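# Adjust a case latch hook so the lid seals

## Task

Turn the wrongly set hook on the equipment case's latch inward or outward until closing the latch compresses the lid onto its gasket enough to seal, while the lever still shuts with at most a firm push. The case must end up latched with the hook tip sitting behind the keeper's rim, held there by the latch itself and not by the robot. Then release everything and move the gripper away.

## Robot and tools

Robot: a single six-joint arm with a two-finger parallel gripper. The only camera is cam_wrist (672x504), mounted on the wrist.

Frame: the scene frame has its origin on the table surface directly beneath the arm's base. +z is up; looking along +x, +y is to the left. The base itself may sit slightly tilted. Reported hand positions can be a little off, more so when the arm reaches far.

Gripper axes: the fingers extend along the gripper's +z axis and close along its y axis. end_effector_position is the point between the pads when closed, roughly 2 cm short of the fingertips; closing pushes the tips about 10 mm further along +z.

A row is 8 numbers in this order: x, y, z (metres, absolute position in the scene frame), qw, qx, qy, qz (absolute orientation quaternion, w first, scene frame), opening (-1 closed to +1 fully open, 0.084 m). So each row is a complete pose plus finger command, not an offset. A row is refused if its position lies more than 0.6 m from the last reported hand position along any gripper axis. Repeat the desired quaternion in every row rather than copying the reported one, which may drift.

Tools:
- execute_actions {"actions": [...], "pictures": bool}. The list holds zero or one item. Empty list: just returns the current state. An action item {"rows": [[8 numbers], ...], "steps": n} has 1 to 15 rows and n up to 15 (default 15); each step is 1/30 s and uses one row, the final row repeating if rows run out. A wait item {"steps": n} (n up to 300) sends nothing new and returns when n steps have passed since the previous result, thinking time included. pictures defaults to on.
- move {"target": [8 numbers], "speed": m/s}. Drives the gripper in a straight line toward one absolute pose (same row layout). speed is 0.002 to 0.5, default 0.25; rotation is capped at twice that value in rad/s. Path time is 0.5 to 10 s; longer paths end early. The opening is applied at the start. It does not avoid obstacles, the hand lags and may overshoot the speed, particularly near full arm extension. Faster moves hit harder, and targets placed deeper beyond a contact press harder. Its result adds a move: line with the outcome (done, off_target, moving, held, fault) and the limits that acted, plus the remaining distance to target. limits=paced: the pose was clipped; limits=held: some steps were blocked, after which the arm may jump faster than speed.
- wait {"seconds": 0 to 10}: lets the simulation run without new commands.
- zoom_image {"camera": "cam_wrist", "region": [x0, y0, x1, y1]}: pixel box in the latest full image, origin top-left, up to 504x504, returns a closer look.
- finished_scene {"scene": number}: ends and grades the current scene; irreversible. Only call it once the latch is correctly set and closed and the gripper is clear.

Control behaviour: every step the commanded pose is clamped to within 70 mm and 16 degrees of the measured pose, then damped inverse kinematics follows it, favouring position over orientation. After an action ends, the arm continues only to the last clamped pose, so a far target may need several actions; check the reported pose and send the remainder. A Hand target line shows where the controller is currently heading. Joints move at most 3.14 rad/s and reach that in 0.16 s. The elbow cannot fully straighten.

Joint ranges (rad): waist -6.283 to 6.283, shoulder -2.304 to 2.304, elbow -4.224 to 0.061, forearm roll -6.283 to 6.283, wrist pitch -2.164 to 2.164, wrist roll -6.283 to 6.283.

Result lines: the state line gives the hand pose and linear/angular velocity (m/s, rad/s). grip_measured is the actual finger opening on the command scale. "pose unreachable" means the clearance check altered or stopped a command (a mounting block or post under the base counts as arm); HELD flags each affected step.

Gripping: to hold something, command an opening well under grip_measured; a larger gap squeezes harder, up to about 24 N per pad for parts up to about 6 cm. Sending back the measured value still presses gently. Closing fast can squeeze harder than intended.

Faults and cautions: if contact torque on a joint reaches its limit (waist 55.8, shoulder 55.8, elbow 46.5, forearm roll 25.1, wrist pitch 17.6, wrist roll 17.6 N m, held weight included), the arm stops, backs that joint off, freezes for 10 s and drops the rest of the call. Holding loads heats motors; a MOTOR HOT line appears from 65 °C and at 80 °C an OVER-TEMPERATURE FAULT brakes the arm. An arm blocked by an object keeps pushing until commanded otherwise. Avoid slamming the lever, hard impacts, slipping or dropping parts, and never push or knock anything off the table, which fails the task. Turning the hook and closing the lever should be gentle and deliberate; the simulation keeps running while you compose replies.

Each tool is called after "Emit:" as name(argument=value, ...), one argument or row to a line, values as JSON.

## Session

Emit:
execute_actions(
  actions=[],
)

Scene clock: 0.00 s of 9600.00 s.
end_effector_position=(+0.3026, +0.2977, +0.2255) grip_measured=+1.00 end_effector_quat_wxyz=(+0.096, +0.879, -0.308, +0.350) end_effector_velocity=(+0.000, +0.001, -0.000) end_effector_angular_velocity=(+0.001, -0.000, -0.000)
Joint positions: [ 1.481 -0.907 -0.838 -1.227 -1.312 -2.823  0.084]
Joint velocities: [ 0.    -0.    -0.001 -0.001  0.     0.     0.   ]
Hand target: +0.303, +0.298, +0.226; +0.096, +0.879, -0.308, +0.350

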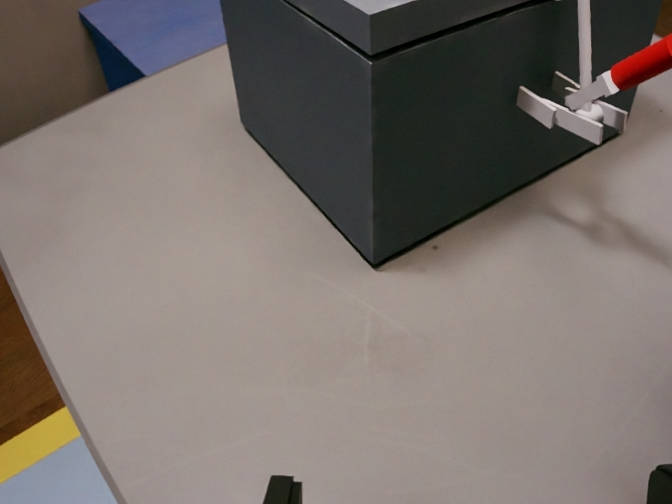

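Emit:
move(
  target=[0.47,0.07,0.40,0,1,0,0,1],
  speed=0.3,
)

Scene clock: 6.40 s of 9600.00 s.
end_effector_position=(+0.4688, +0.0708, +0.3987) grip_measured=+1.00 end_effector_quat_wxyz=(+0.001, +1.000, -0.001, -0.002) end_effector_velocity=(-0.000, -0.001, +0.000) end_effector_angular_velocity=(+0.003, +0.014, +0.004)
Joint positions: [ 0.821  0.547 -0.431 -0.758 -0.81  -5.027  0.084]
Joint velocities: [-0.012 -0.001 -0.006  0.023  0.002 -0.033  0.   ]
Hand target: +0.469, +0.071, +0.399; +0.001, +1.000, -0.001, -0.003
Off the commanded pose: 0.002 m, 0 deg.
move: done

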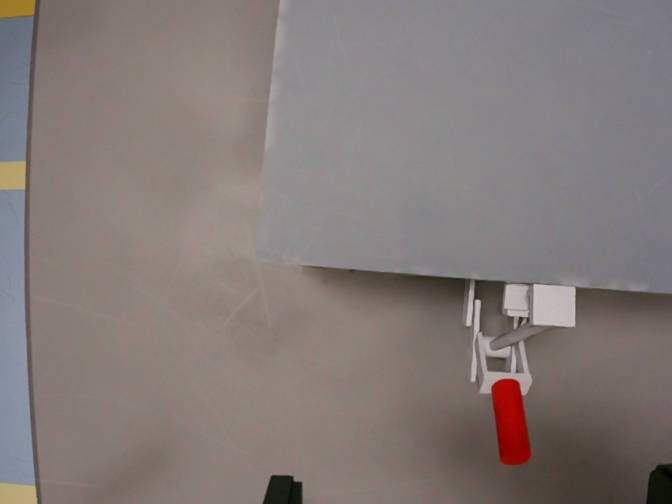

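Emit:
move(
  target=[0.45,0.19,0.27,0.25,0.638,-0.689,0.232,-0.85],
  speed=0.4,
)

Emit:
move(
  target=[0.452,0.1855,0.15,0.4716,0.5204,-0.5620,0.4367,-0.85],
  speed=0.3,
)

Scene clock: 21.83 s of 9600.00 s.
end_effector_position=(+0.4504, +0.1896, +0.2712) grip_measured=-0.87 end_effector_quat_wxyz=(+0.249, +0.639, -0.689, +0.233) end_effector_velocity=(-0.000, +0.001, -0.001) end_effector_angular_velocity=(-0.005, -0.003, -0.008)
Joint positions: [ 1.024 -0.475 -0.892 -0.868 -1.237 -2.783  0.006]
Joint velocities: [-0.001 -0.006 -0.005  0.003 -0.002  0.008 -0.   ]
Hand target: +0.450, +0.190, +0.271; +0.249, +0.639, -0.690, +0.233
Off the commanded pose: 0.001 m, 0 deg.
move: done

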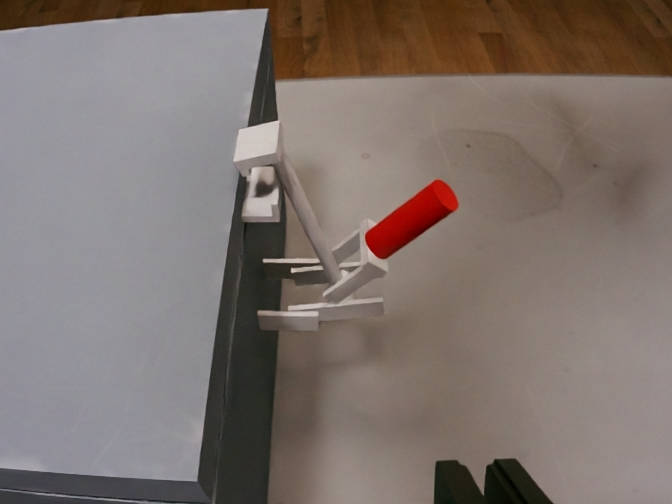

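Scene clock: 23.50 s of 9600.00 s.
end_effector_position=(+0.4522, +0.1863, +0.1508) grip_measured=-0.87 end_effector_quat_wxyz=(+0.471, +0.521, -0.562, +0.436) end_effector_velocity=(-0.001, -0.000, -0.002) end_effector_angular_velocity=(-0.015, +0.001, -0.000)
Joint positions: [ 0.846 -1.144 -1.423 -0.782 -1.748 -2.742  0.006]
Joint velocities: [-0.004 -0.014 -0.012  0.002 -0.012  0.001 -0.   ]
Hand target: +0.452, +0.186, +0.150; +0.472, +0.521, -0.562, +0.437
Off the commanded pose: 0.001 m, 0 deg.
move: done

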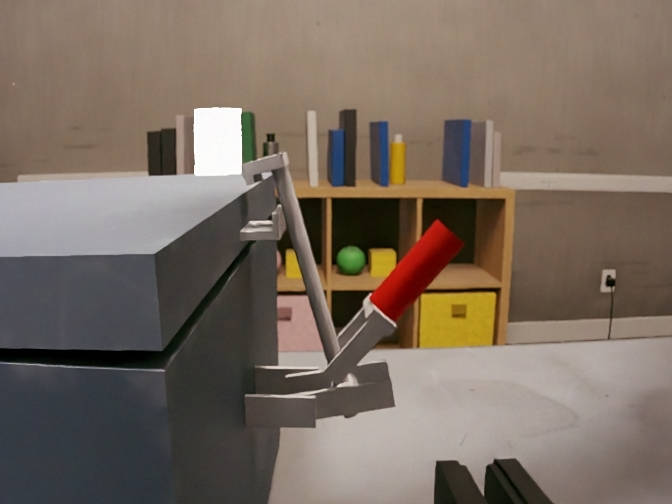

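Emit:
zoom_image(
  camera="cam_wrist",
  region=[220, 140, 420, 440],
)

Emit:
zoom_image(
  camera="cam_wrist",
  region=[230, 140, 330, 260],
)

Region (220, 140, 420, 440) of cam_wrist's 672x504 image, scaled by 1.680, with more detail than that image has.

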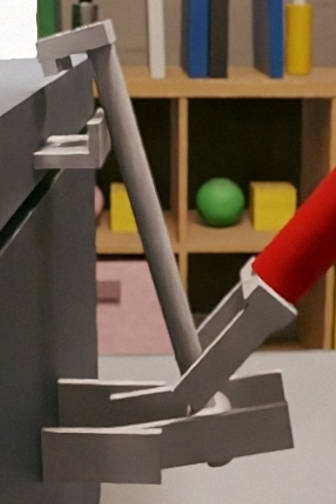

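Region (230, 140, 330, 260) of cam_wrist's 672x504 image, scaled by 4.200, with more detail than that image has.

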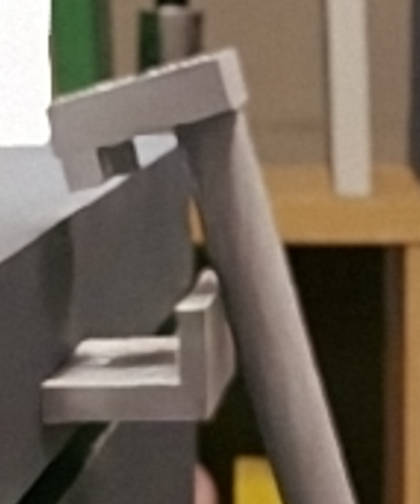

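Emit:
move(
  target=[0.47,0.12,0.30,0.1,0.9,-0.4,0.1,0.1],
  speed=0.4,
)

Emit:
move(
  target=[0.516,-0.002,0.28,-0.0053,0.9895,-0.0380,-0.1391,0.1],
  speed=0.4,
)

Scene clock: 53.50 s of 9600.00 s.
end_effector_position=(+0.4698, +0.1195, +0.2988) grip_measured=+0.09 end_effector_quat_wxyz=(+0.101, +0.904, -0.403, +0.101) end_effector_velocity=(+0.001, -0.000, +0.001) end_effector_angular_velocity=(+0.009, +0.006, +0.002)
Joint positions: [ 0.927  0.03  -0.497 -1.197 -0.892 -3.533  0.048]
Joint velocities: [-0.005  0.011  0.001  0.006  0.009 -0.017  0.   ]
Hand target: +0.470, +0.119, +0.299; +0.100, +0.904, -0.403, +0.101
Off the commanded pose: 0.001 m, 0 deg.
move: done

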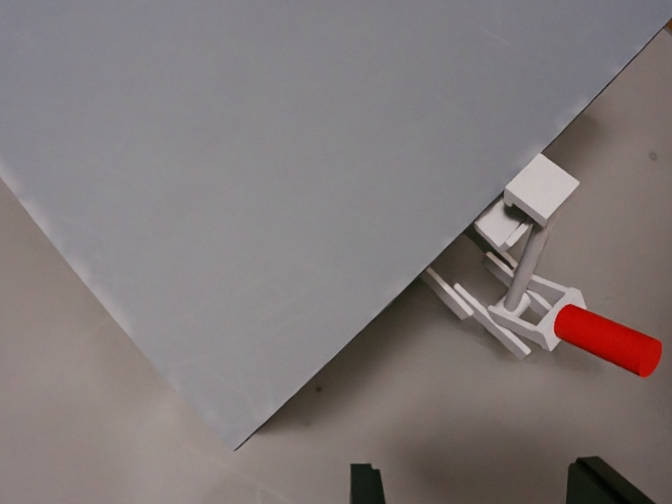

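Scene clock: 55.53 s of 9600.00 s.
end_effector_position=(+0.5150, -0.0009, +0.2798) grip_measured=+0.09 end_effector_quat_wxyz=(-0.006, +0.989, -0.038, -0.141) end_effector_velocity=(+0.000, -0.000, +0.000) end_effector_angular_velocity=(+0.010, +0.010, +0.000)
Joint positions: [ 0.266  0.18  -0.607 -0.405 -0.557 -5.659  0.048]
Joint velocities: [-0.009 -0.003 -0.006  0.03  -0.004 -0.038 -0.   ]
Hand target: +0.515, -0.001, +0.280; -0.007, +0.989, -0.038, -0.142
Off the commanded pose: 0.002 m, 0 deg.
move: done

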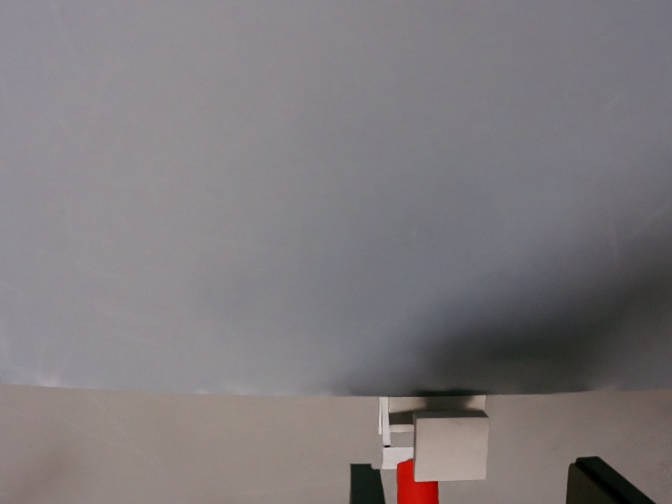

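Emit:
move(
  target=[0.5052,-0.001,0.243,-0.0053,0.9895,-0.0380,-0.1391,0.1],
  speed=0.08,
)

Emit:
move(
  target=[0.5052,-0.001,0.243,-0.0053,0.9895,-0.0380,-0.1391,-0.8],
)

Scene clock: 59.63 s of 9600.00 s.
end_effector_position=(+0.5052, -0.0010, +0.2433) grip_measured=+0.09 end_effector_quat_wxyz=(-0.005, +0.990, -0.038, -0.139) end_effector_velocity=(-0.000, -0.000, -0.002) end_effector_angular_velocity=(-0.001, -0.001, +0.001)
Joint positions: [ 0.242  0.1   -0.587 -0.483 -0.456 -5.593  0.048]
Joint velocities: [-0.001 -0.005  0.    -0.009  0.005  0.007 -0.   ]
Hand target: +0.505, -0.001, +0.243; -0.005, +0.990, -0.038, -0.139
Off the commanded pose: 0.000 m, 0 deg.
move: done

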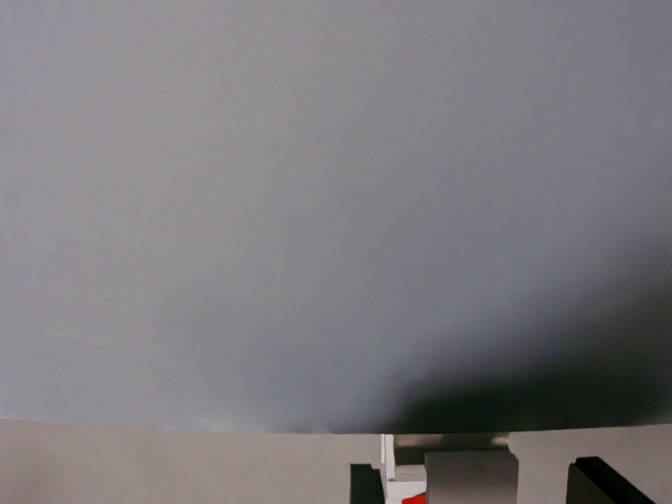

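Scene clock: 60.33 s of 9600.00 s.
end_effector_position=(+0.5052, -0.0010, +0.2430) grip_measured=-0.52 end_effector_quat_wxyz=(-0.005, +0.990, -0.038, -0.139) end_effector_velocity=(+0.000, +0.000, -0.000) end_effector_angular_velocity=(+0.000, -0.000, +0.000)
Joint positions: [ 0.242  0.099 -0.587 -0.484 -0.456 -5.592  0.021]
Joint velocities: [-0. -0.  0. -0.  0.  0.  0.]
Hand target: +0.505, -0.001, +0.243; -0.005, +0.990, -0.038, -0.139
Off the commanded pose: 0.000 m, 0 deg.
move: done

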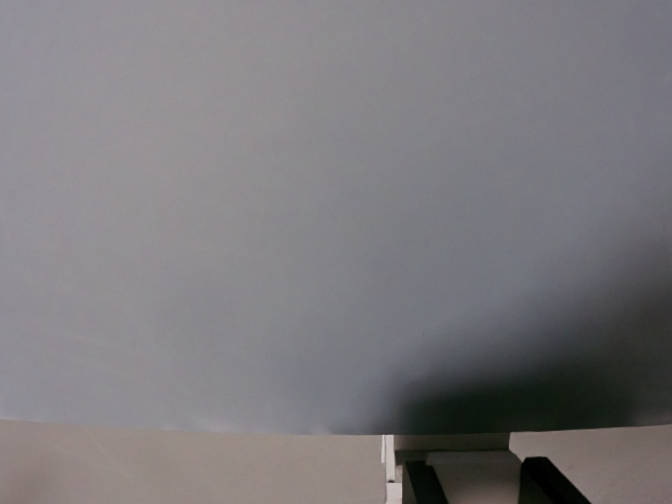

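Emit:
move(
  target=[0.470,0.002,0.247,0,0.9993,-0.0384,0,-0.8],
  speed=0.08,
)

Emit:
move(
  target=[0.471,0.002,0.2465,0,-0.0209,-0.9998,0,-0.8],
  speed=0.5,
)

Scene clock: 66.27 s of 9600.00 s.
end_effector_position=(+0.4706, +0.0016, +0.2469) grip_measured=-0.52 end_effector_quat_wxyz=(+0.000, +0.999, -0.039, +0.000) end_effector_velocity=(+0.000, -0.000, -0.000) end_effector_angular_velocity=(-0.006, -0.015, -0.002)
Joint positions: [ 0.325  0.27  -0.324 -1.392 -0.316 -4.641  0.021]
Joint velocities: [ 0.006  0.003  0.009 -0.062 -0.008  0.068 -0.   ]
Hand target: +0.471, +0.002, +0.247; +0.001, +0.999, -0.039, +0.001
Off the commanded pose: 0.001 m, 0 deg.
move: done

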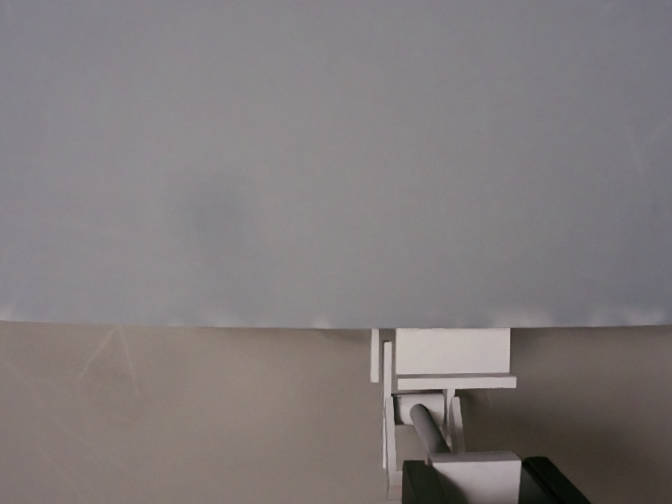

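Scene clock: 70.20 s of 9600.00 s.
end_effector_position=(+0.4711, +0.0023, +0.2466) grip_measured=-0.52 end_effector_quat_wxyz=(-0.001, +0.021, +1.000, +0.001) end_effector_velocity=(-0.000, -0.001, -0.000) end_effector_angular_velocity=(-0.008, -0.013, -0.004)
Joint positions: [ 0.325  0.267 -0.327 -1.384 -0.314 -1.543  0.021]
Joint velocities: [ 0.006  0.001  0.008 -0.059 -0.01   0.067  0.   ]
Hand target: +0.471, +0.002, +0.247; -0.000, +0.021, +1.000, +0.000
Off the commanded pose: 0.000 m, 0 deg.
move: done

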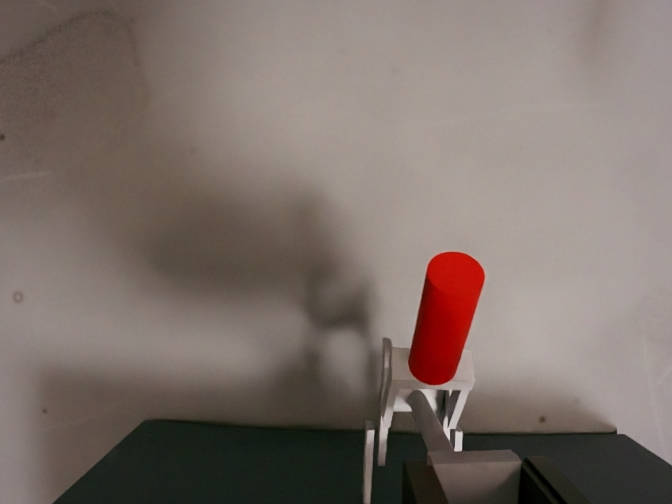

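Emit:
move(
  target=[0.469,0.002,0.246,0,-1,0.0035,0,-0.8],
  speed=0.5,
)

Emit:
move(
  target=[0.470,0.002,0.2455,0,-0.014,0.9999,0,-0.8],
  speed=0.5,
)

Emit:
move(
  target=[0.470,0.002,0.2455,0,0.0384,0.9993,0,-0.8],
  speed=0.5,
)

Emit:
move(
  target=[0.470,0.002,0.2455,0,0.0384,0.9993,0,0.1],
)

Emit:
move(
  target=[0.470,0.002,0.285,0,0.0384,0.9993,0,0.1],
  speed=0.2,
)

Emit:
move(
  target=[0.470,0.002,0.285,0,-0.9984,0.0558,0,0.1],
  speed=0.5,
)

Emit:
move(
  target=[0.470,0.002,0.285,0,-0.0732,-0.9973,0,0.1],
  speed=0.5,
)

Emit:
move(
  target=[0.470,0.002,0.285,0,0.9959,-0.0906,0,0.1],
  speed=0.5,
)

Emit:
move(
  target=[0.470,0.002,0.28,0,0.9993,-0.0384,0,0.1],
  speed=0.5,
)

Scene clock: 80.10 s of 9600.00 s.
end_effector_position=(+0.4689, +0.0022, +0.2460) grip_measured=-0.52 end_effector_quat_wxyz=(-0.001, +1.000, -0.003, -0.001) end_effector_velocity=(-0.001, -0.001, -0.000) end_effector_angular_velocity=(-0.008, -0.013, -0.006)
Joint positions: [ 0.325  0.268 -0.322 -1.396 -0.313  1.576  0.021]
Joint velocities: [ 0.007  0.002  0.009 -0.06  -0.01   0.07  -0.   ]
Hand target: +0.469, +0.002, +0.246; -0.000, +1.000, -0.003, -0.000
Off the commanded pose: 0.000 m, 0 deg.
move: done

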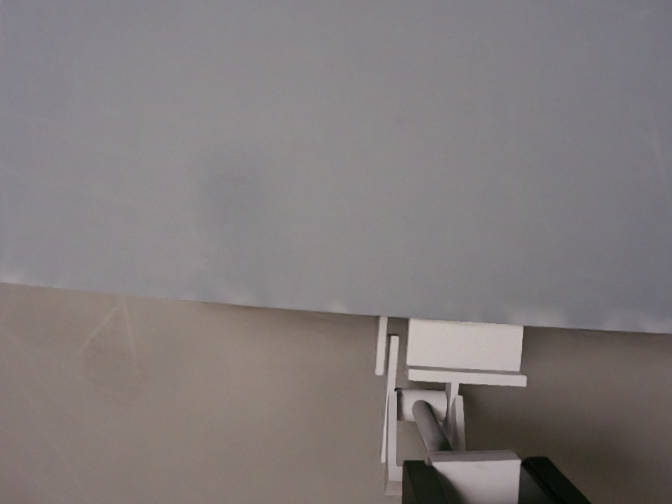

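Scene clock: 84.03 s of 9600.00 s.
end_effector_position=(+0.4701, +0.0023, +0.2456) grip_measured=-0.52 end_effector_quat_wxyz=(-0.001, -0.014, +1.000, +0.001) end_effector_velocity=(-0.001, -0.000, -0.001) end_effector_angular_velocity=(-0.007, -0.013, -0.004)
Joint positions: [ 0.324  0.265 -0.325 -1.398 -0.313  4.684  0.021]
Joint velocities: [ 0.007  0.001  0.008 -0.062 -0.009  0.07   0.   ]
Hand target: +0.470, +0.002, +0.246; -0.000, -0.014, +1.000, +0.000
Off the commanded pose: 0.000 m, 0 deg.
move: done

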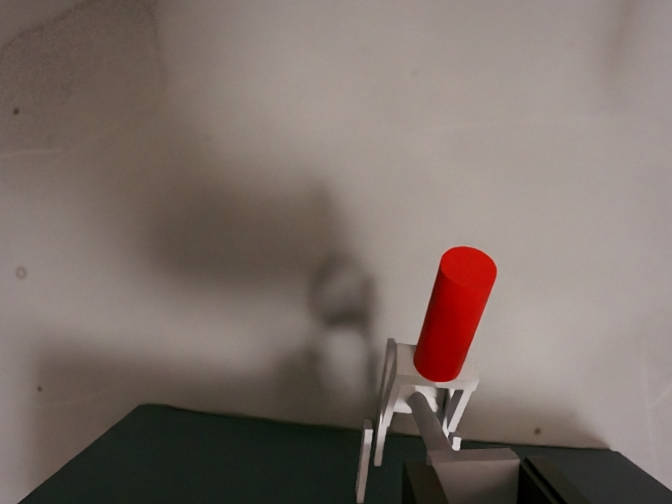

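Scene clock: 84.80 s of 9600.00 s.
end_effector_position=(+0.4701, +0.0021, +0.2456) grip_measured=-0.52 end_effector_quat_wxyz=(-0.000, +0.038, +0.999, +0.000) end_effector_velocity=(-0.000, -0.000, -0.000) end_effector_angular_velocity=(-0.002, -0.003, -0.012)
Joint positions: [ 0.325  0.265 -0.324 -1.403 -0.314  4.793  0.021]
Joint velocities: [ 0.002  0.001  0.003 -0.016 -0.002  0.029  0.   ]
Hand target: +0.470, +0.002, +0.246; -0.000, +0.038, +0.999, +0.000
Off the commanded pose: 0.000 m, 0 deg.
move: done

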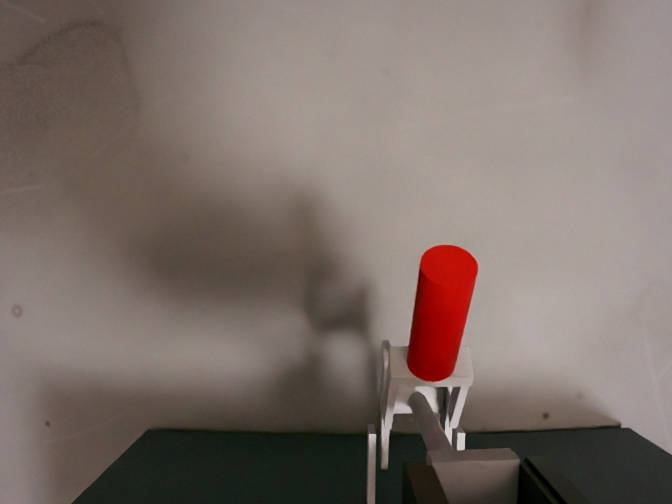

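Scene clock: 85.50 s of 9600.00 s.
end_effector_position=(+0.4700, +0.0020, +0.2455) grip_measured=+0.09 end_effector_quat_wxyz=(-0.000, +0.038, +0.999, -0.000) end_effector_velocity=(+0.001, -0.000, +0.000) end_effector_angular_velocity=(-0.001, -0.001, +0.000)
Joint positions: [ 0.325  0.265 -0.324 -1.405 -0.314  4.797  0.048]
Joint velocities: [ 0.     0.    -0.001 -0.001 -0.001  0.001  0.   ]
Hand target: +0.470, +0.002, +0.246; +0.000, +0.038, +0.999, +0.000
Off the commanded pose: 0.000 m, 0 deg.
move: done

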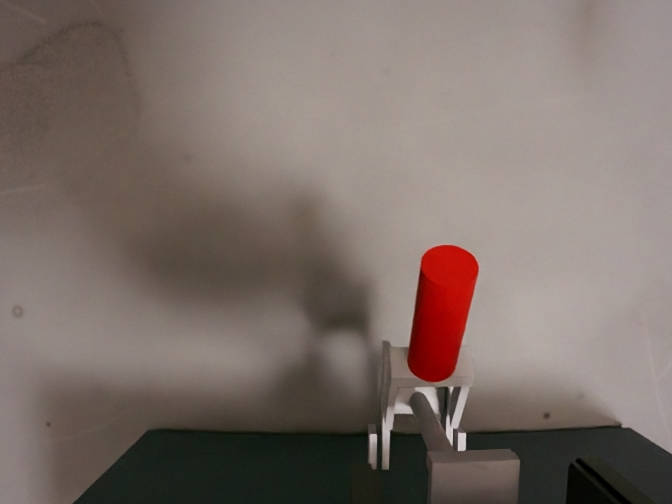

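Scene clock: 86.40 s of 9600.00 s.
end_effector_position=(+0.4698, +0.0020, +0.2846) grip_measured=+0.09 end_effector_quat_wxyz=(+0.000, +0.038, +0.999, -0.000) end_effector_velocity=(-0.000, -0.000, +0.002) end_effector_angular_velocity=(+0.004, +0.010, +0.001)
Joint positions: [ 0.375  0.404 -0.316 -1.055 -0.389  4.466  0.048]
Joint velocities: [-0.003  0.006 -0.005  0.05  -0.003 -0.054  0.   ]
Hand target: +0.470, +0.002, +0.285; -0.000, +0.038, +0.999, -0.000
Off the commanded pose: 0.000 m, 0 deg.
move: done

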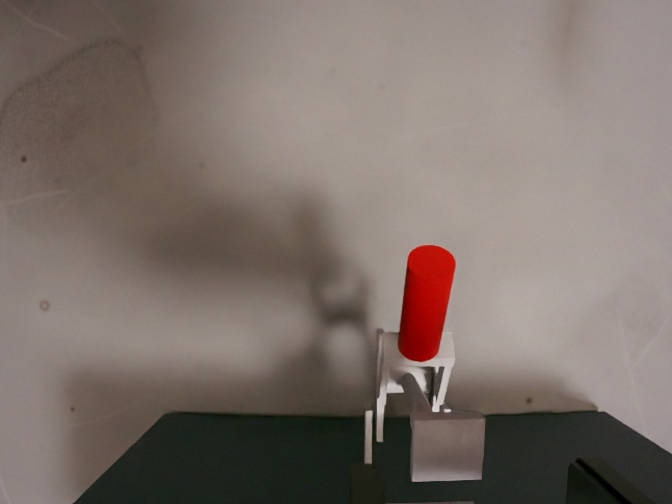

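Scene clock: 90.23 s of 9600.00 s.
end_effector_position=(+0.4700, +0.0020, +0.2850) grip_measured=+0.09 end_effector_quat_wxyz=(+0.000, +0.998, -0.056, +0.001) end_effector_velocity=(-0.000, -0.000, +0.000) end_effector_angular_velocity=(+0.004, +0.010, +0.007)
Joint positions: [ 0.376  0.406 -0.316 -1.055 -0.389  1.36   0.048]
Joint velocities: [-0.007 -0.002 -0.005  0.037  0.003 -0.048  0.   ]
Hand target: +0.470, +0.002, +0.285; +0.000, +0.998, -0.056, +0.000
Off the commanded pose: 0.000 m, 0 deg.
move: done

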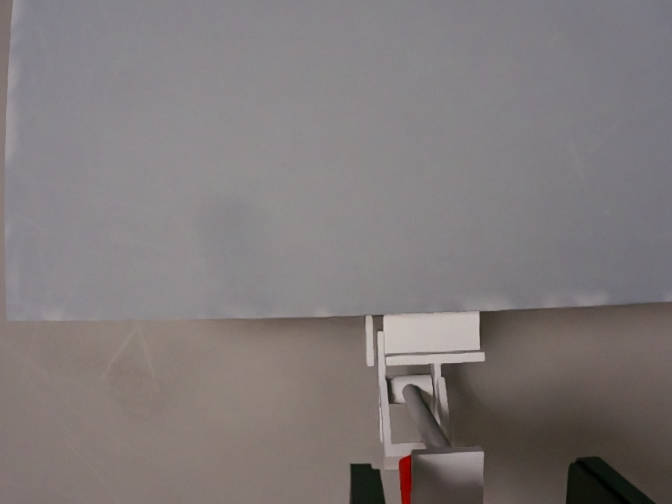

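Scene clock: 94.07 s of 9600.00 s.
end_effector_position=(+0.4700, +0.0020, +0.2850) grip_measured=+0.09 end_effector_quat_wxyz=(+0.001, +0.074, +0.997, -0.000) end_effector_velocity=(+0.000, +0.000, +0.000) end_effector_angular_velocity=(+0.005, +0.009, +0.006)
Joint positions: [ 0.376  0.406 -0.316 -1.055 -0.389 -1.746  0.048]
Joint velocities: [-0.007 -0.001 -0.006  0.037  0.004 -0.047 -0.   ]
Hand target: +0.470, +0.002, +0.285; +0.000, +0.073, +0.997, -0.000
Off the commanded pose: 0.000 m, 0 deg.
move: done

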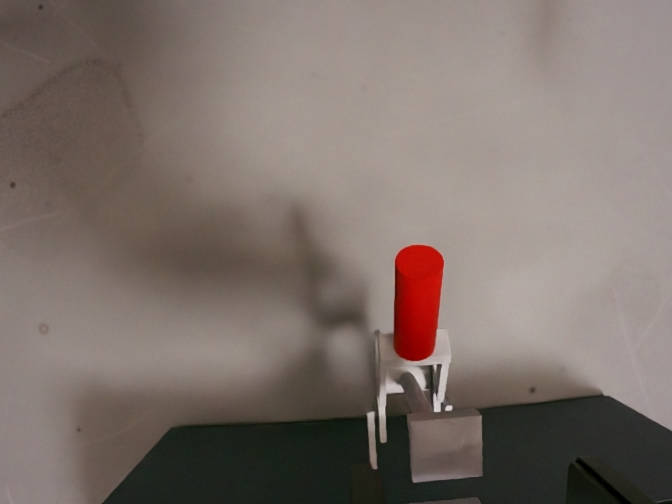

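Scene clock: 97.90 s of 9600.00 s.
end_effector_position=(+0.4700, +0.0020, +0.2850) grip_measured=+0.09 end_effector_quat_wxyz=(+0.000, +0.996, -0.091, +0.001) end_effector_velocity=(-0.000, -0.000, +0.000) end_effector_angular_velocity=(+0.005, +0.010, +0.007)
Joint positions: [ 0.376  0.406 -0.316 -1.055 -0.389 -4.853  0.048]
Joint velocities: [-0.007 -0.001 -0.005  0.036  0.003 -0.047  0.   ]
Hand target: +0.470, +0.002, +0.285; +0.000, +0.996, -0.091, +0.000
Off the commanded pose: 0.000 m, 0 deg.
move: done

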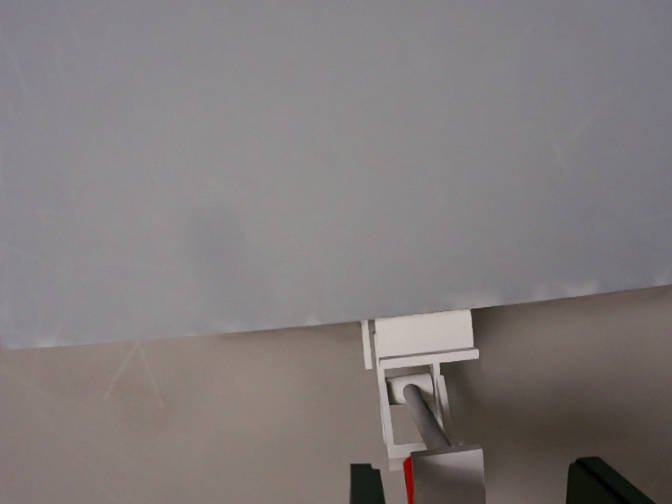

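Scene clock: 98.67 s of 9600.00 s.
end_effector_position=(+0.4700, +0.0020, +0.2801) grip_measured=+0.09 end_effector_quat_wxyz=(+0.000, +0.999, -0.039, +0.000) end_effector_velocity=(-0.001, -0.000, -0.001) end_effector_angular_velocity=(+0.001, +0.002, +0.011)
Joint positions: [ 0.368  0.389 -0.317 -1.088 -0.377 -4.927  0.048]
Joint velocities: [-0.002 -0.001  0.     0.001  0.002 -0.013 -0.   ]
Hand target: +0.470, +0.002, +0.280; +0.000, +0.999, -0.038, +0.000
Off the commanded pose: 0.000 m, 0 deg.
move: done

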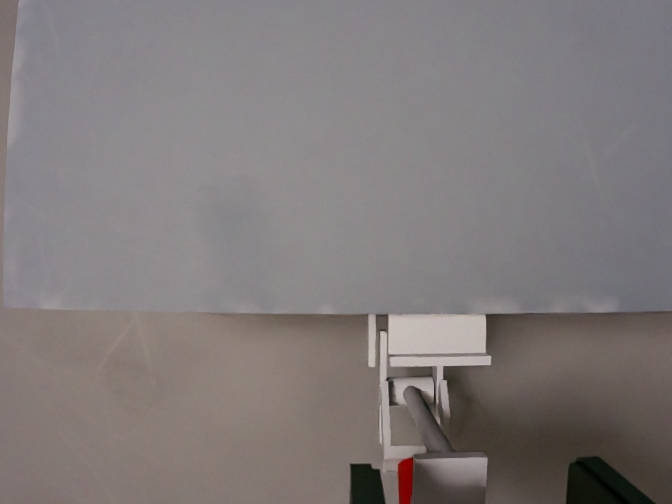

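Emit:
move(
  target=[0.469,0.002,0.245,0,0.9993,-0.0384,0,0.1],
  speed=0.1,
)

Emit:
move(
  target=[0.469,0.002,0.245,0,0.9993,-0.0384,0,-0.8],
)

Emit:
move(
  target=[0.470,0.002,0.2445,0,-0.0209,-0.9998,0,-0.8],
  speed=0.5,
)

Emit:
move(
  target=[0.470,0.002,0.244,0,-1,0.0035,0,-0.8],
  speed=0.5,
)

Emit:
move(
  target=[0.470,0.002,0.2435,0,-0.014,0.9999,0,-0.8],
  speed=0.5,
)

Emit:
move(
  target=[0.470,0.002,0.2435,0,0.0384,0.9993,0,-0.8],
  speed=0.5,
)

Emit:
move(
  target=[0.503,-0.001,0.240,-0.1391,0.0380,0.9895,0.0053,-0.8],
  speed=0.08,
)

Emit:
move(
  target=[0.503,-0.001,0.240,-0.1391,0.0380,0.9895,0.0053,0.1],
)

Emit:
move(
  target=[0.512,-0.002,0.275,-0.1391,0.0380,0.9895,0.0053,0.1],
  speed=0.15,
)

Scene clock: 106.50 s of 9600.00 s.
end_effector_position=(+0.4691, +0.0020, +0.2454) grip_measured=+0.09 end_effector_quat_wxyz=(-0.000, +0.999, -0.038, -0.000) end_effector_velocity=(+0.000, +0.000, -0.002) end_effector_angular_velocity=(-0.003, -0.013, -0.002)
Joint positions: [ 0.325  0.266 -0.322 -1.406 -0.314 -4.627  0.048]
Joint velocities: [ 0.002 -0.006  0.005 -0.076 -0.003  0.08  -0.   ]
Hand target: +0.469, +0.002, +0.245; -0.000, +0.999, -0.038, +0.000
Off the commanded pose: 0.000 m, 0 deg.
move: done

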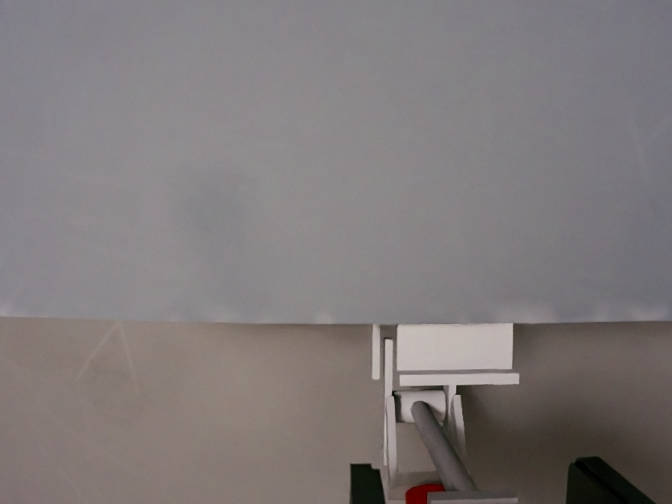

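Scene clock: 107.20 s of 9600.00 s.
end_effector_position=(+0.4690, +0.0020, +0.2450) grip_measured=-0.52 end_effector_quat_wxyz=(-0.000, +0.999, -0.038, +0.000) end_effector_velocity=(-0.001, +0.000, -0.000) end_effector_angular_velocity=(+0.000, +0.001, +0.001)
Joint positions: [ 0.325  0.265 -0.322 -1.414 -0.314 -4.619  0.021]
Joint velocities: [-0.    -0.     0.002 -0.002  0.001  0.002 -0.   ]
Hand target: +0.469, +0.002, +0.245; -0.000, +0.999, -0.038, +0.000
Off the commanded pose: 0.000 m, 0 deg.
move: done

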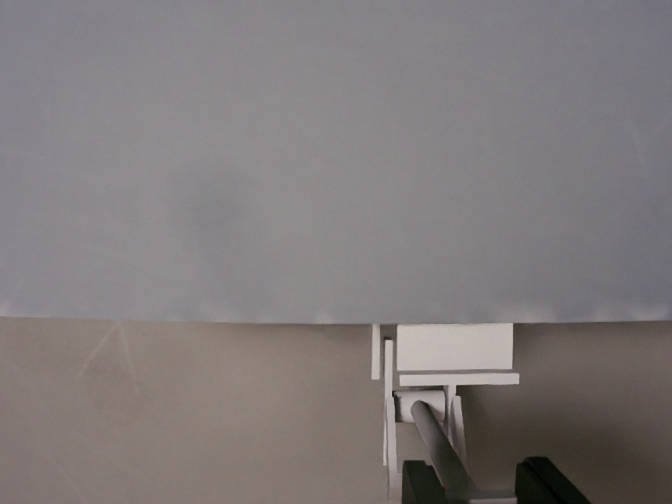

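Scene clock: 111.13 s of 9600.00 s.
end_effector_position=(+0.4699, +0.0022, +0.2445) grip_measured=-0.52 end_effector_quat_wxyz=(-0.001, +0.021, +1.000, +0.001) end_effector_velocity=(+0.001, -0.000, -0.000) end_effector_angular_velocity=(-0.006, -0.016, -0.004)
Joint positions: [ 0.323  0.261 -0.325 -1.409 -0.312 -1.52   0.021]
Joint velocities: [ 0.006  0.002  0.006 -0.061 -0.009  0.069  0.   ]
Hand target: +0.470, +0.002, +0.245; -0.000, +0.021, +1.000, +0.000
Off the commanded pose: 0.000 m, 0 deg.
move: done

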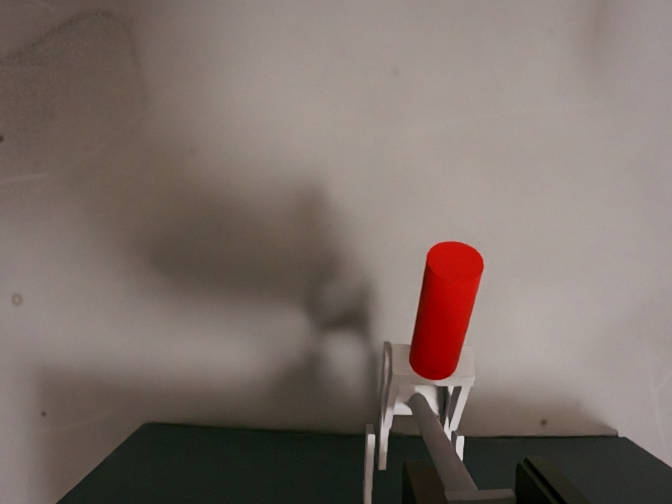

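Scene clock: 115.07 s of 9600.00 s.
end_effector_position=(+0.4702, +0.0023, +0.2441) grip_measured=-0.52 end_effector_quat_wxyz=(-0.001, +1.000, -0.003, -0.001) end_effector_velocity=(-0.000, -0.001, -0.001) end_effector_angular_velocity=(-0.008, -0.014, -0.004)
Joint positions: [ 0.322  0.26  -0.326 -1.414 -0.311  1.592  0.021]
Joint velocities: [ 0.006  0.001  0.008 -0.064 -0.01   0.072 -0.   ]
Hand target: +0.470, +0.002, +0.244; -0.000, +1.000, -0.003, -0.000
Off the commanded pose: 0.000 m, 0 deg.
move: done

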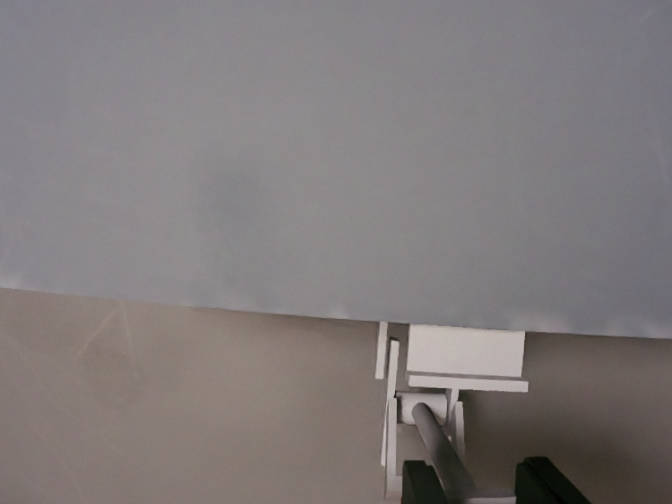

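Scene clock: 119.00 s of 9600.00 s.
end_effector_position=(+0.4699, +0.0022, +0.2435) grip_measured=-0.52 end_effector_quat_wxyz=(-0.001, -0.014, +1.000, +0.001) end_effector_velocity=(+0.001, -0.000, -0.000) end_effector_angular_velocity=(-0.006, -0.016, -0.004)
Joint positions: [ 0.322  0.258 -0.326 -1.419 -0.311  4.704  0.021]
Joint velocities: [ 0.007  0.002  0.006 -0.064 -0.009  0.072  0.   ]
Hand target: +0.470, +0.002, +0.244; -0.000, -0.014, +1.000, +0.000
Off the commanded pose: 0.000 m, 0 deg.
move: done

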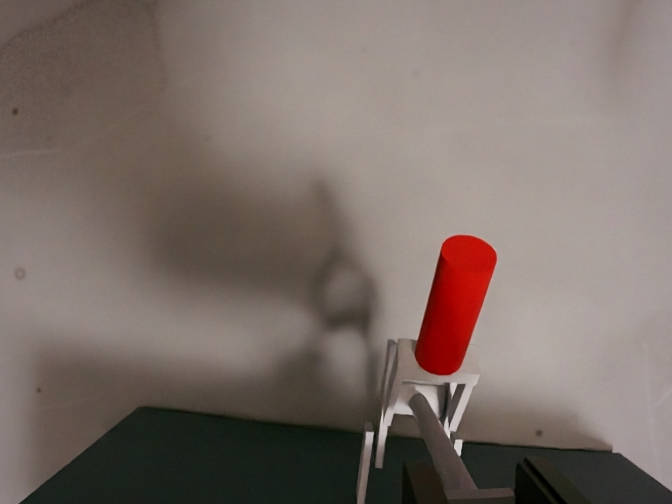

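Scene clock: 119.77 s of 9600.00 s.
end_effector_position=(+0.4700, +0.0020, +0.2435) grip_measured=-0.52 end_effector_quat_wxyz=(-0.000, +0.038, +0.999, +0.000) end_effector_velocity=(-0.000, +0.000, -0.000) end_effector_angular_velocity=(-0.001, -0.003, -0.013)
Joint positions: [ 0.322  0.258 -0.325 -1.425 -0.312  4.814  0.021]
Joint velocities: [ 0.001  0.     0.003 -0.016 -0.001  0.031  0.   ]
Hand target: +0.470, +0.002, +0.244; -0.000, +0.038, +0.999, +0.000
Off the commanded pose: 0.000 m, 0 deg.
move: done

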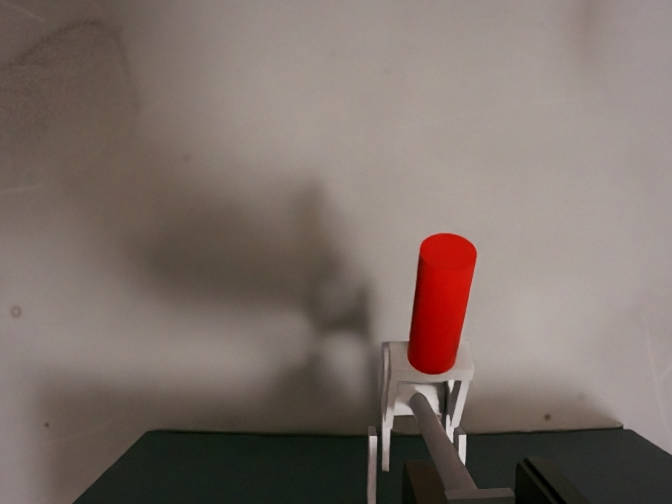

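Scene clock: 121.87 s of 9600.00 s.
end_effector_position=(+0.5023, -0.0005, +0.2402) grip_measured=-0.52 end_effector_quat_wxyz=(-0.140, +0.038, +0.989, +0.006) end_effector_velocity=(+0.001, -0.000, +0.000) end_effector_angular_velocity=(+0.005, +0.012, +0.000)
Joint positions: [ 0.241  0.094 -0.582 -0.491 -0.447  3.84   0.021]
Joint velocities: [-0.006 -0.006 -0.011  0.032 -0.009 -0.037  0.   ]
Hand target: +0.502, -0.001, +0.240; -0.140, +0.038, +0.989, +0.006
Off the commanded pose: 0.001 m, 0 deg.
move: done

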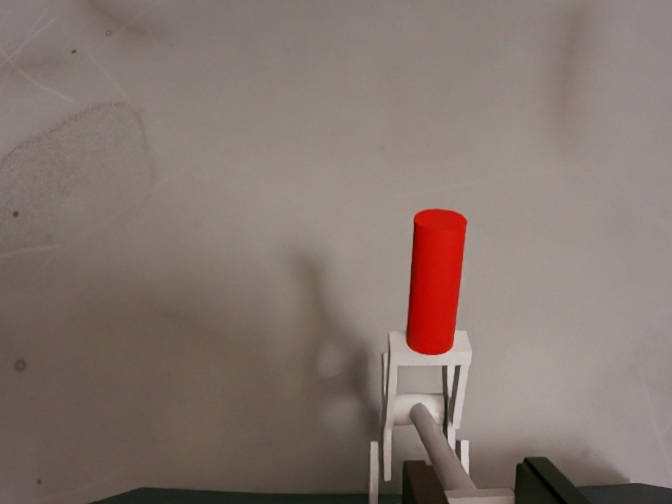

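Scene clock: 122.57 s of 9600.00 s.
end_effector_position=(+0.5030, -0.0010, +0.2400) grip_measured=+0.09 end_effector_quat_wxyz=(-0.139, +0.038, +0.990, +0.005) end_effector_velocity=(+0.000, +0.000, -0.000) end_effector_angular_velocity=(+0.001, -0.001, +0.001)
Joint positions: [ 0.24   0.093 -0.583 -0.493 -0.446  3.841  0.048]
Joint velocities: [-0.    -0.     0.    -0.     0.002 -0.    -0.   ]
Hand target: +0.503, -0.001, +0.240; -0.139, +0.038, +0.990, +0.005
Off the commanded pose: 0.000 m, 0 deg.
move: done

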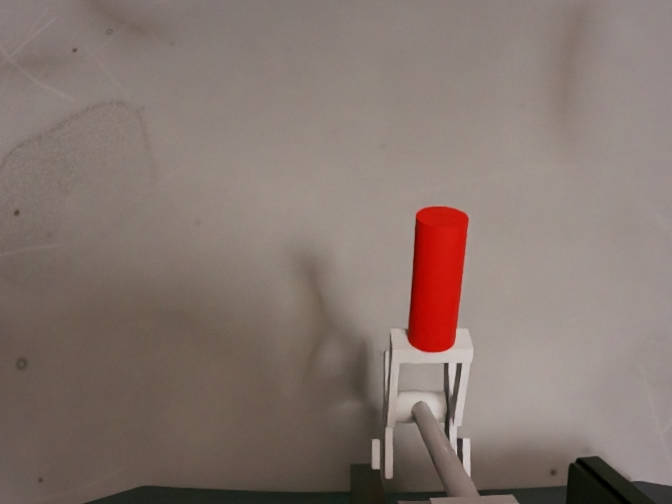

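Scene clock: 123.40 s of 9600.00 s.
end_effector_position=(+0.5119, -0.0020, +0.2746) grip_measured=+0.09 end_effector_quat_wxyz=(-0.139, +0.038, +0.990, +0.005) end_effector_velocity=(+0.001, -0.000, +0.003) end_effector_angular_velocity=(+0.000, +0.000, -0.000)
Joint positions: [ 0.262  0.174 -0.597 -0.422 -0.539  3.779  0.048]
Joint velocities: [ 0.001  0.005 -0.002  0.005 -0.007 -0.004 -0.   ]
Hand target: +0.512, -0.002, +0.275; -0.139, +0.038, +0.990, +0.005
Off the commanded pose: 0.000 m, 0 deg.
move: done

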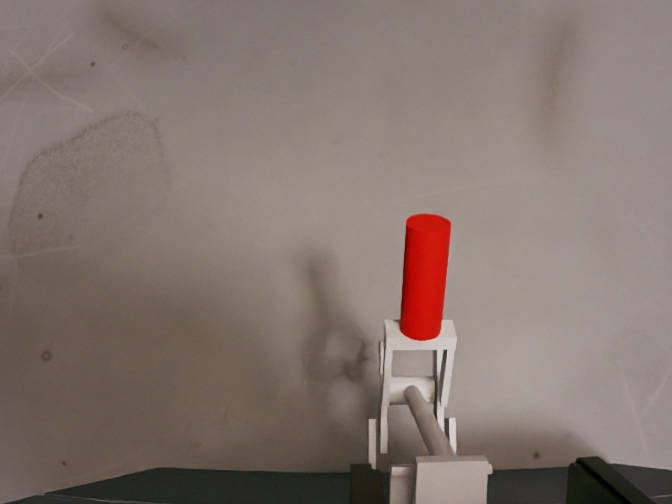

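Emit:
move(
  target=[0.45,0.003,0.275,0,0.0384,0.9993,0,-0.85],
  speed=0.2,
)

Emit:
move(
  target=[0.4273,0.005,0.235,0,0.0384,0.9993,0,-0.85],
  speed=0.15,
)

Scene clock: 127.03 s of 9600.00 s.
end_effector_position=(+0.4505, +0.0024, +0.2749) grip_measured=-0.87 end_effector_quat_wxyz=(+0.000, +0.039, +0.999, -0.000) end_effector_velocity=(-0.001, -0.000, -0.000) end_effector_angular_velocity=(-0.012, -0.013, -0.004)
Joint positions: [ 0.381  0.404 -0.268 -1.164 -0.37   4.589  0.006]
Joint velocities: [ 0.014  0.001  0.008 -0.055 -0.015  0.069 -0.   ]
Hand target: +0.450, +0.002, +0.275; +0.001, +0.039, +0.999, -0.001
Off the commanded pose: 0.001 m, 0 deg.
move: done

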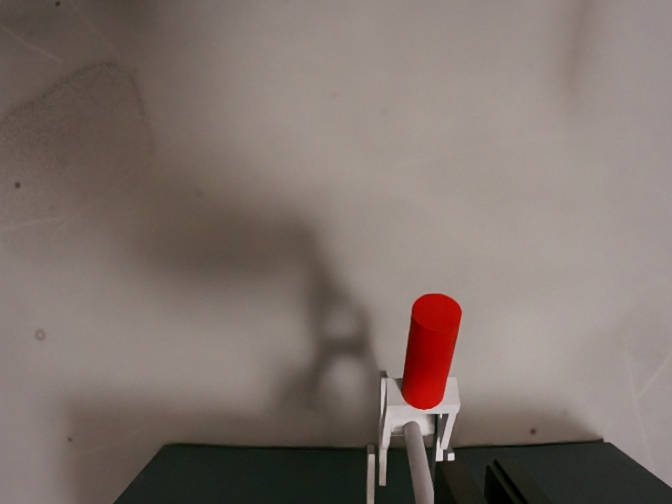

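Scene clock: 128.07 s of 9600.00 s.
end_effector_position=(+0.4276, +0.0050, +0.2354) grip_measured=-0.87 end_effector_quat_wxyz=(-0.000, +0.038, +0.999, +0.000) end_effector_velocity=(-0.001, -0.000, -0.002) end_effector_angular_velocity=(-0.002, -0.015, -0.001)
Joint positions: [ 0.355  0.273 -0.227 -1.651 -0.326  5.082  0.006]
Joint velocities: [ 0.002 -0.002  0.01  -0.076 -0.008  0.079 -0.   ]
Hand target: +0.428, +0.005, +0.235; +0.001, +0.038, +0.999, +0.000
Off the commanded pose: 0.001 m, 0 deg.
move: done

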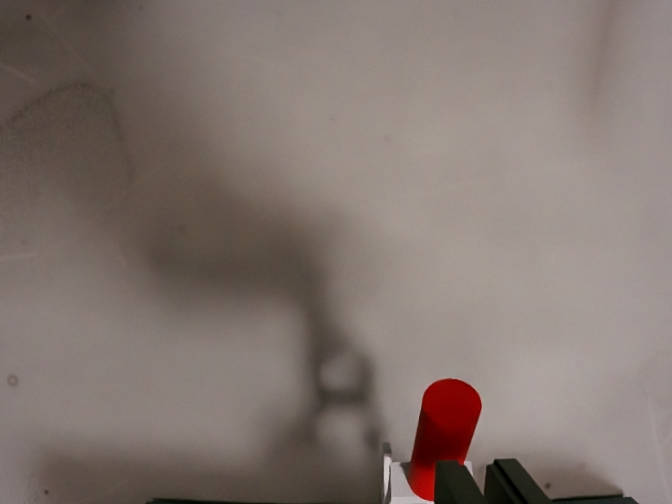

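Emit:
move(
  target=[0.416,0.004,0.134,0,0.0384,0.9993,0,-0.85],
  speed=0.06,
)

Scene clock: 136.80 s of 9600.00 s.
end_effector_position=(+0.4163, +0.0046, +0.1346) grip_measured=-0.87 end_effector_quat_wxyz=(+0.001, +0.039, +0.999, +0.001) end_effector_velocity=(-0.000, +0.000, -0.002) end_effector_angular_velocity=(+0.002, -0.000, +0.000)
Joint positions: [ 0.241 -0.159 -0.301 -2.551 -0.489  5.933  0.006]
Joint velocities: [-0.003 -0.008 -0.001 -0.014 -0.004  0.011  0.   ]
Hand target: +0.416, +0.005, +0.134; +0.001, +0.039, +0.999, +0.001
Off the commanded pose: 0.001 m, 0 deg.
move: done

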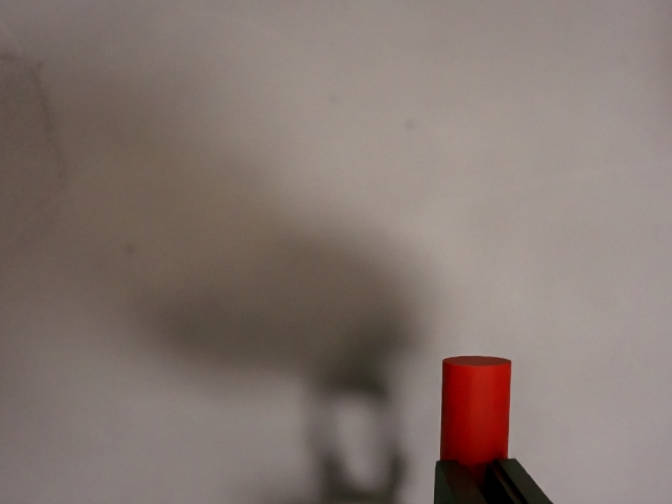

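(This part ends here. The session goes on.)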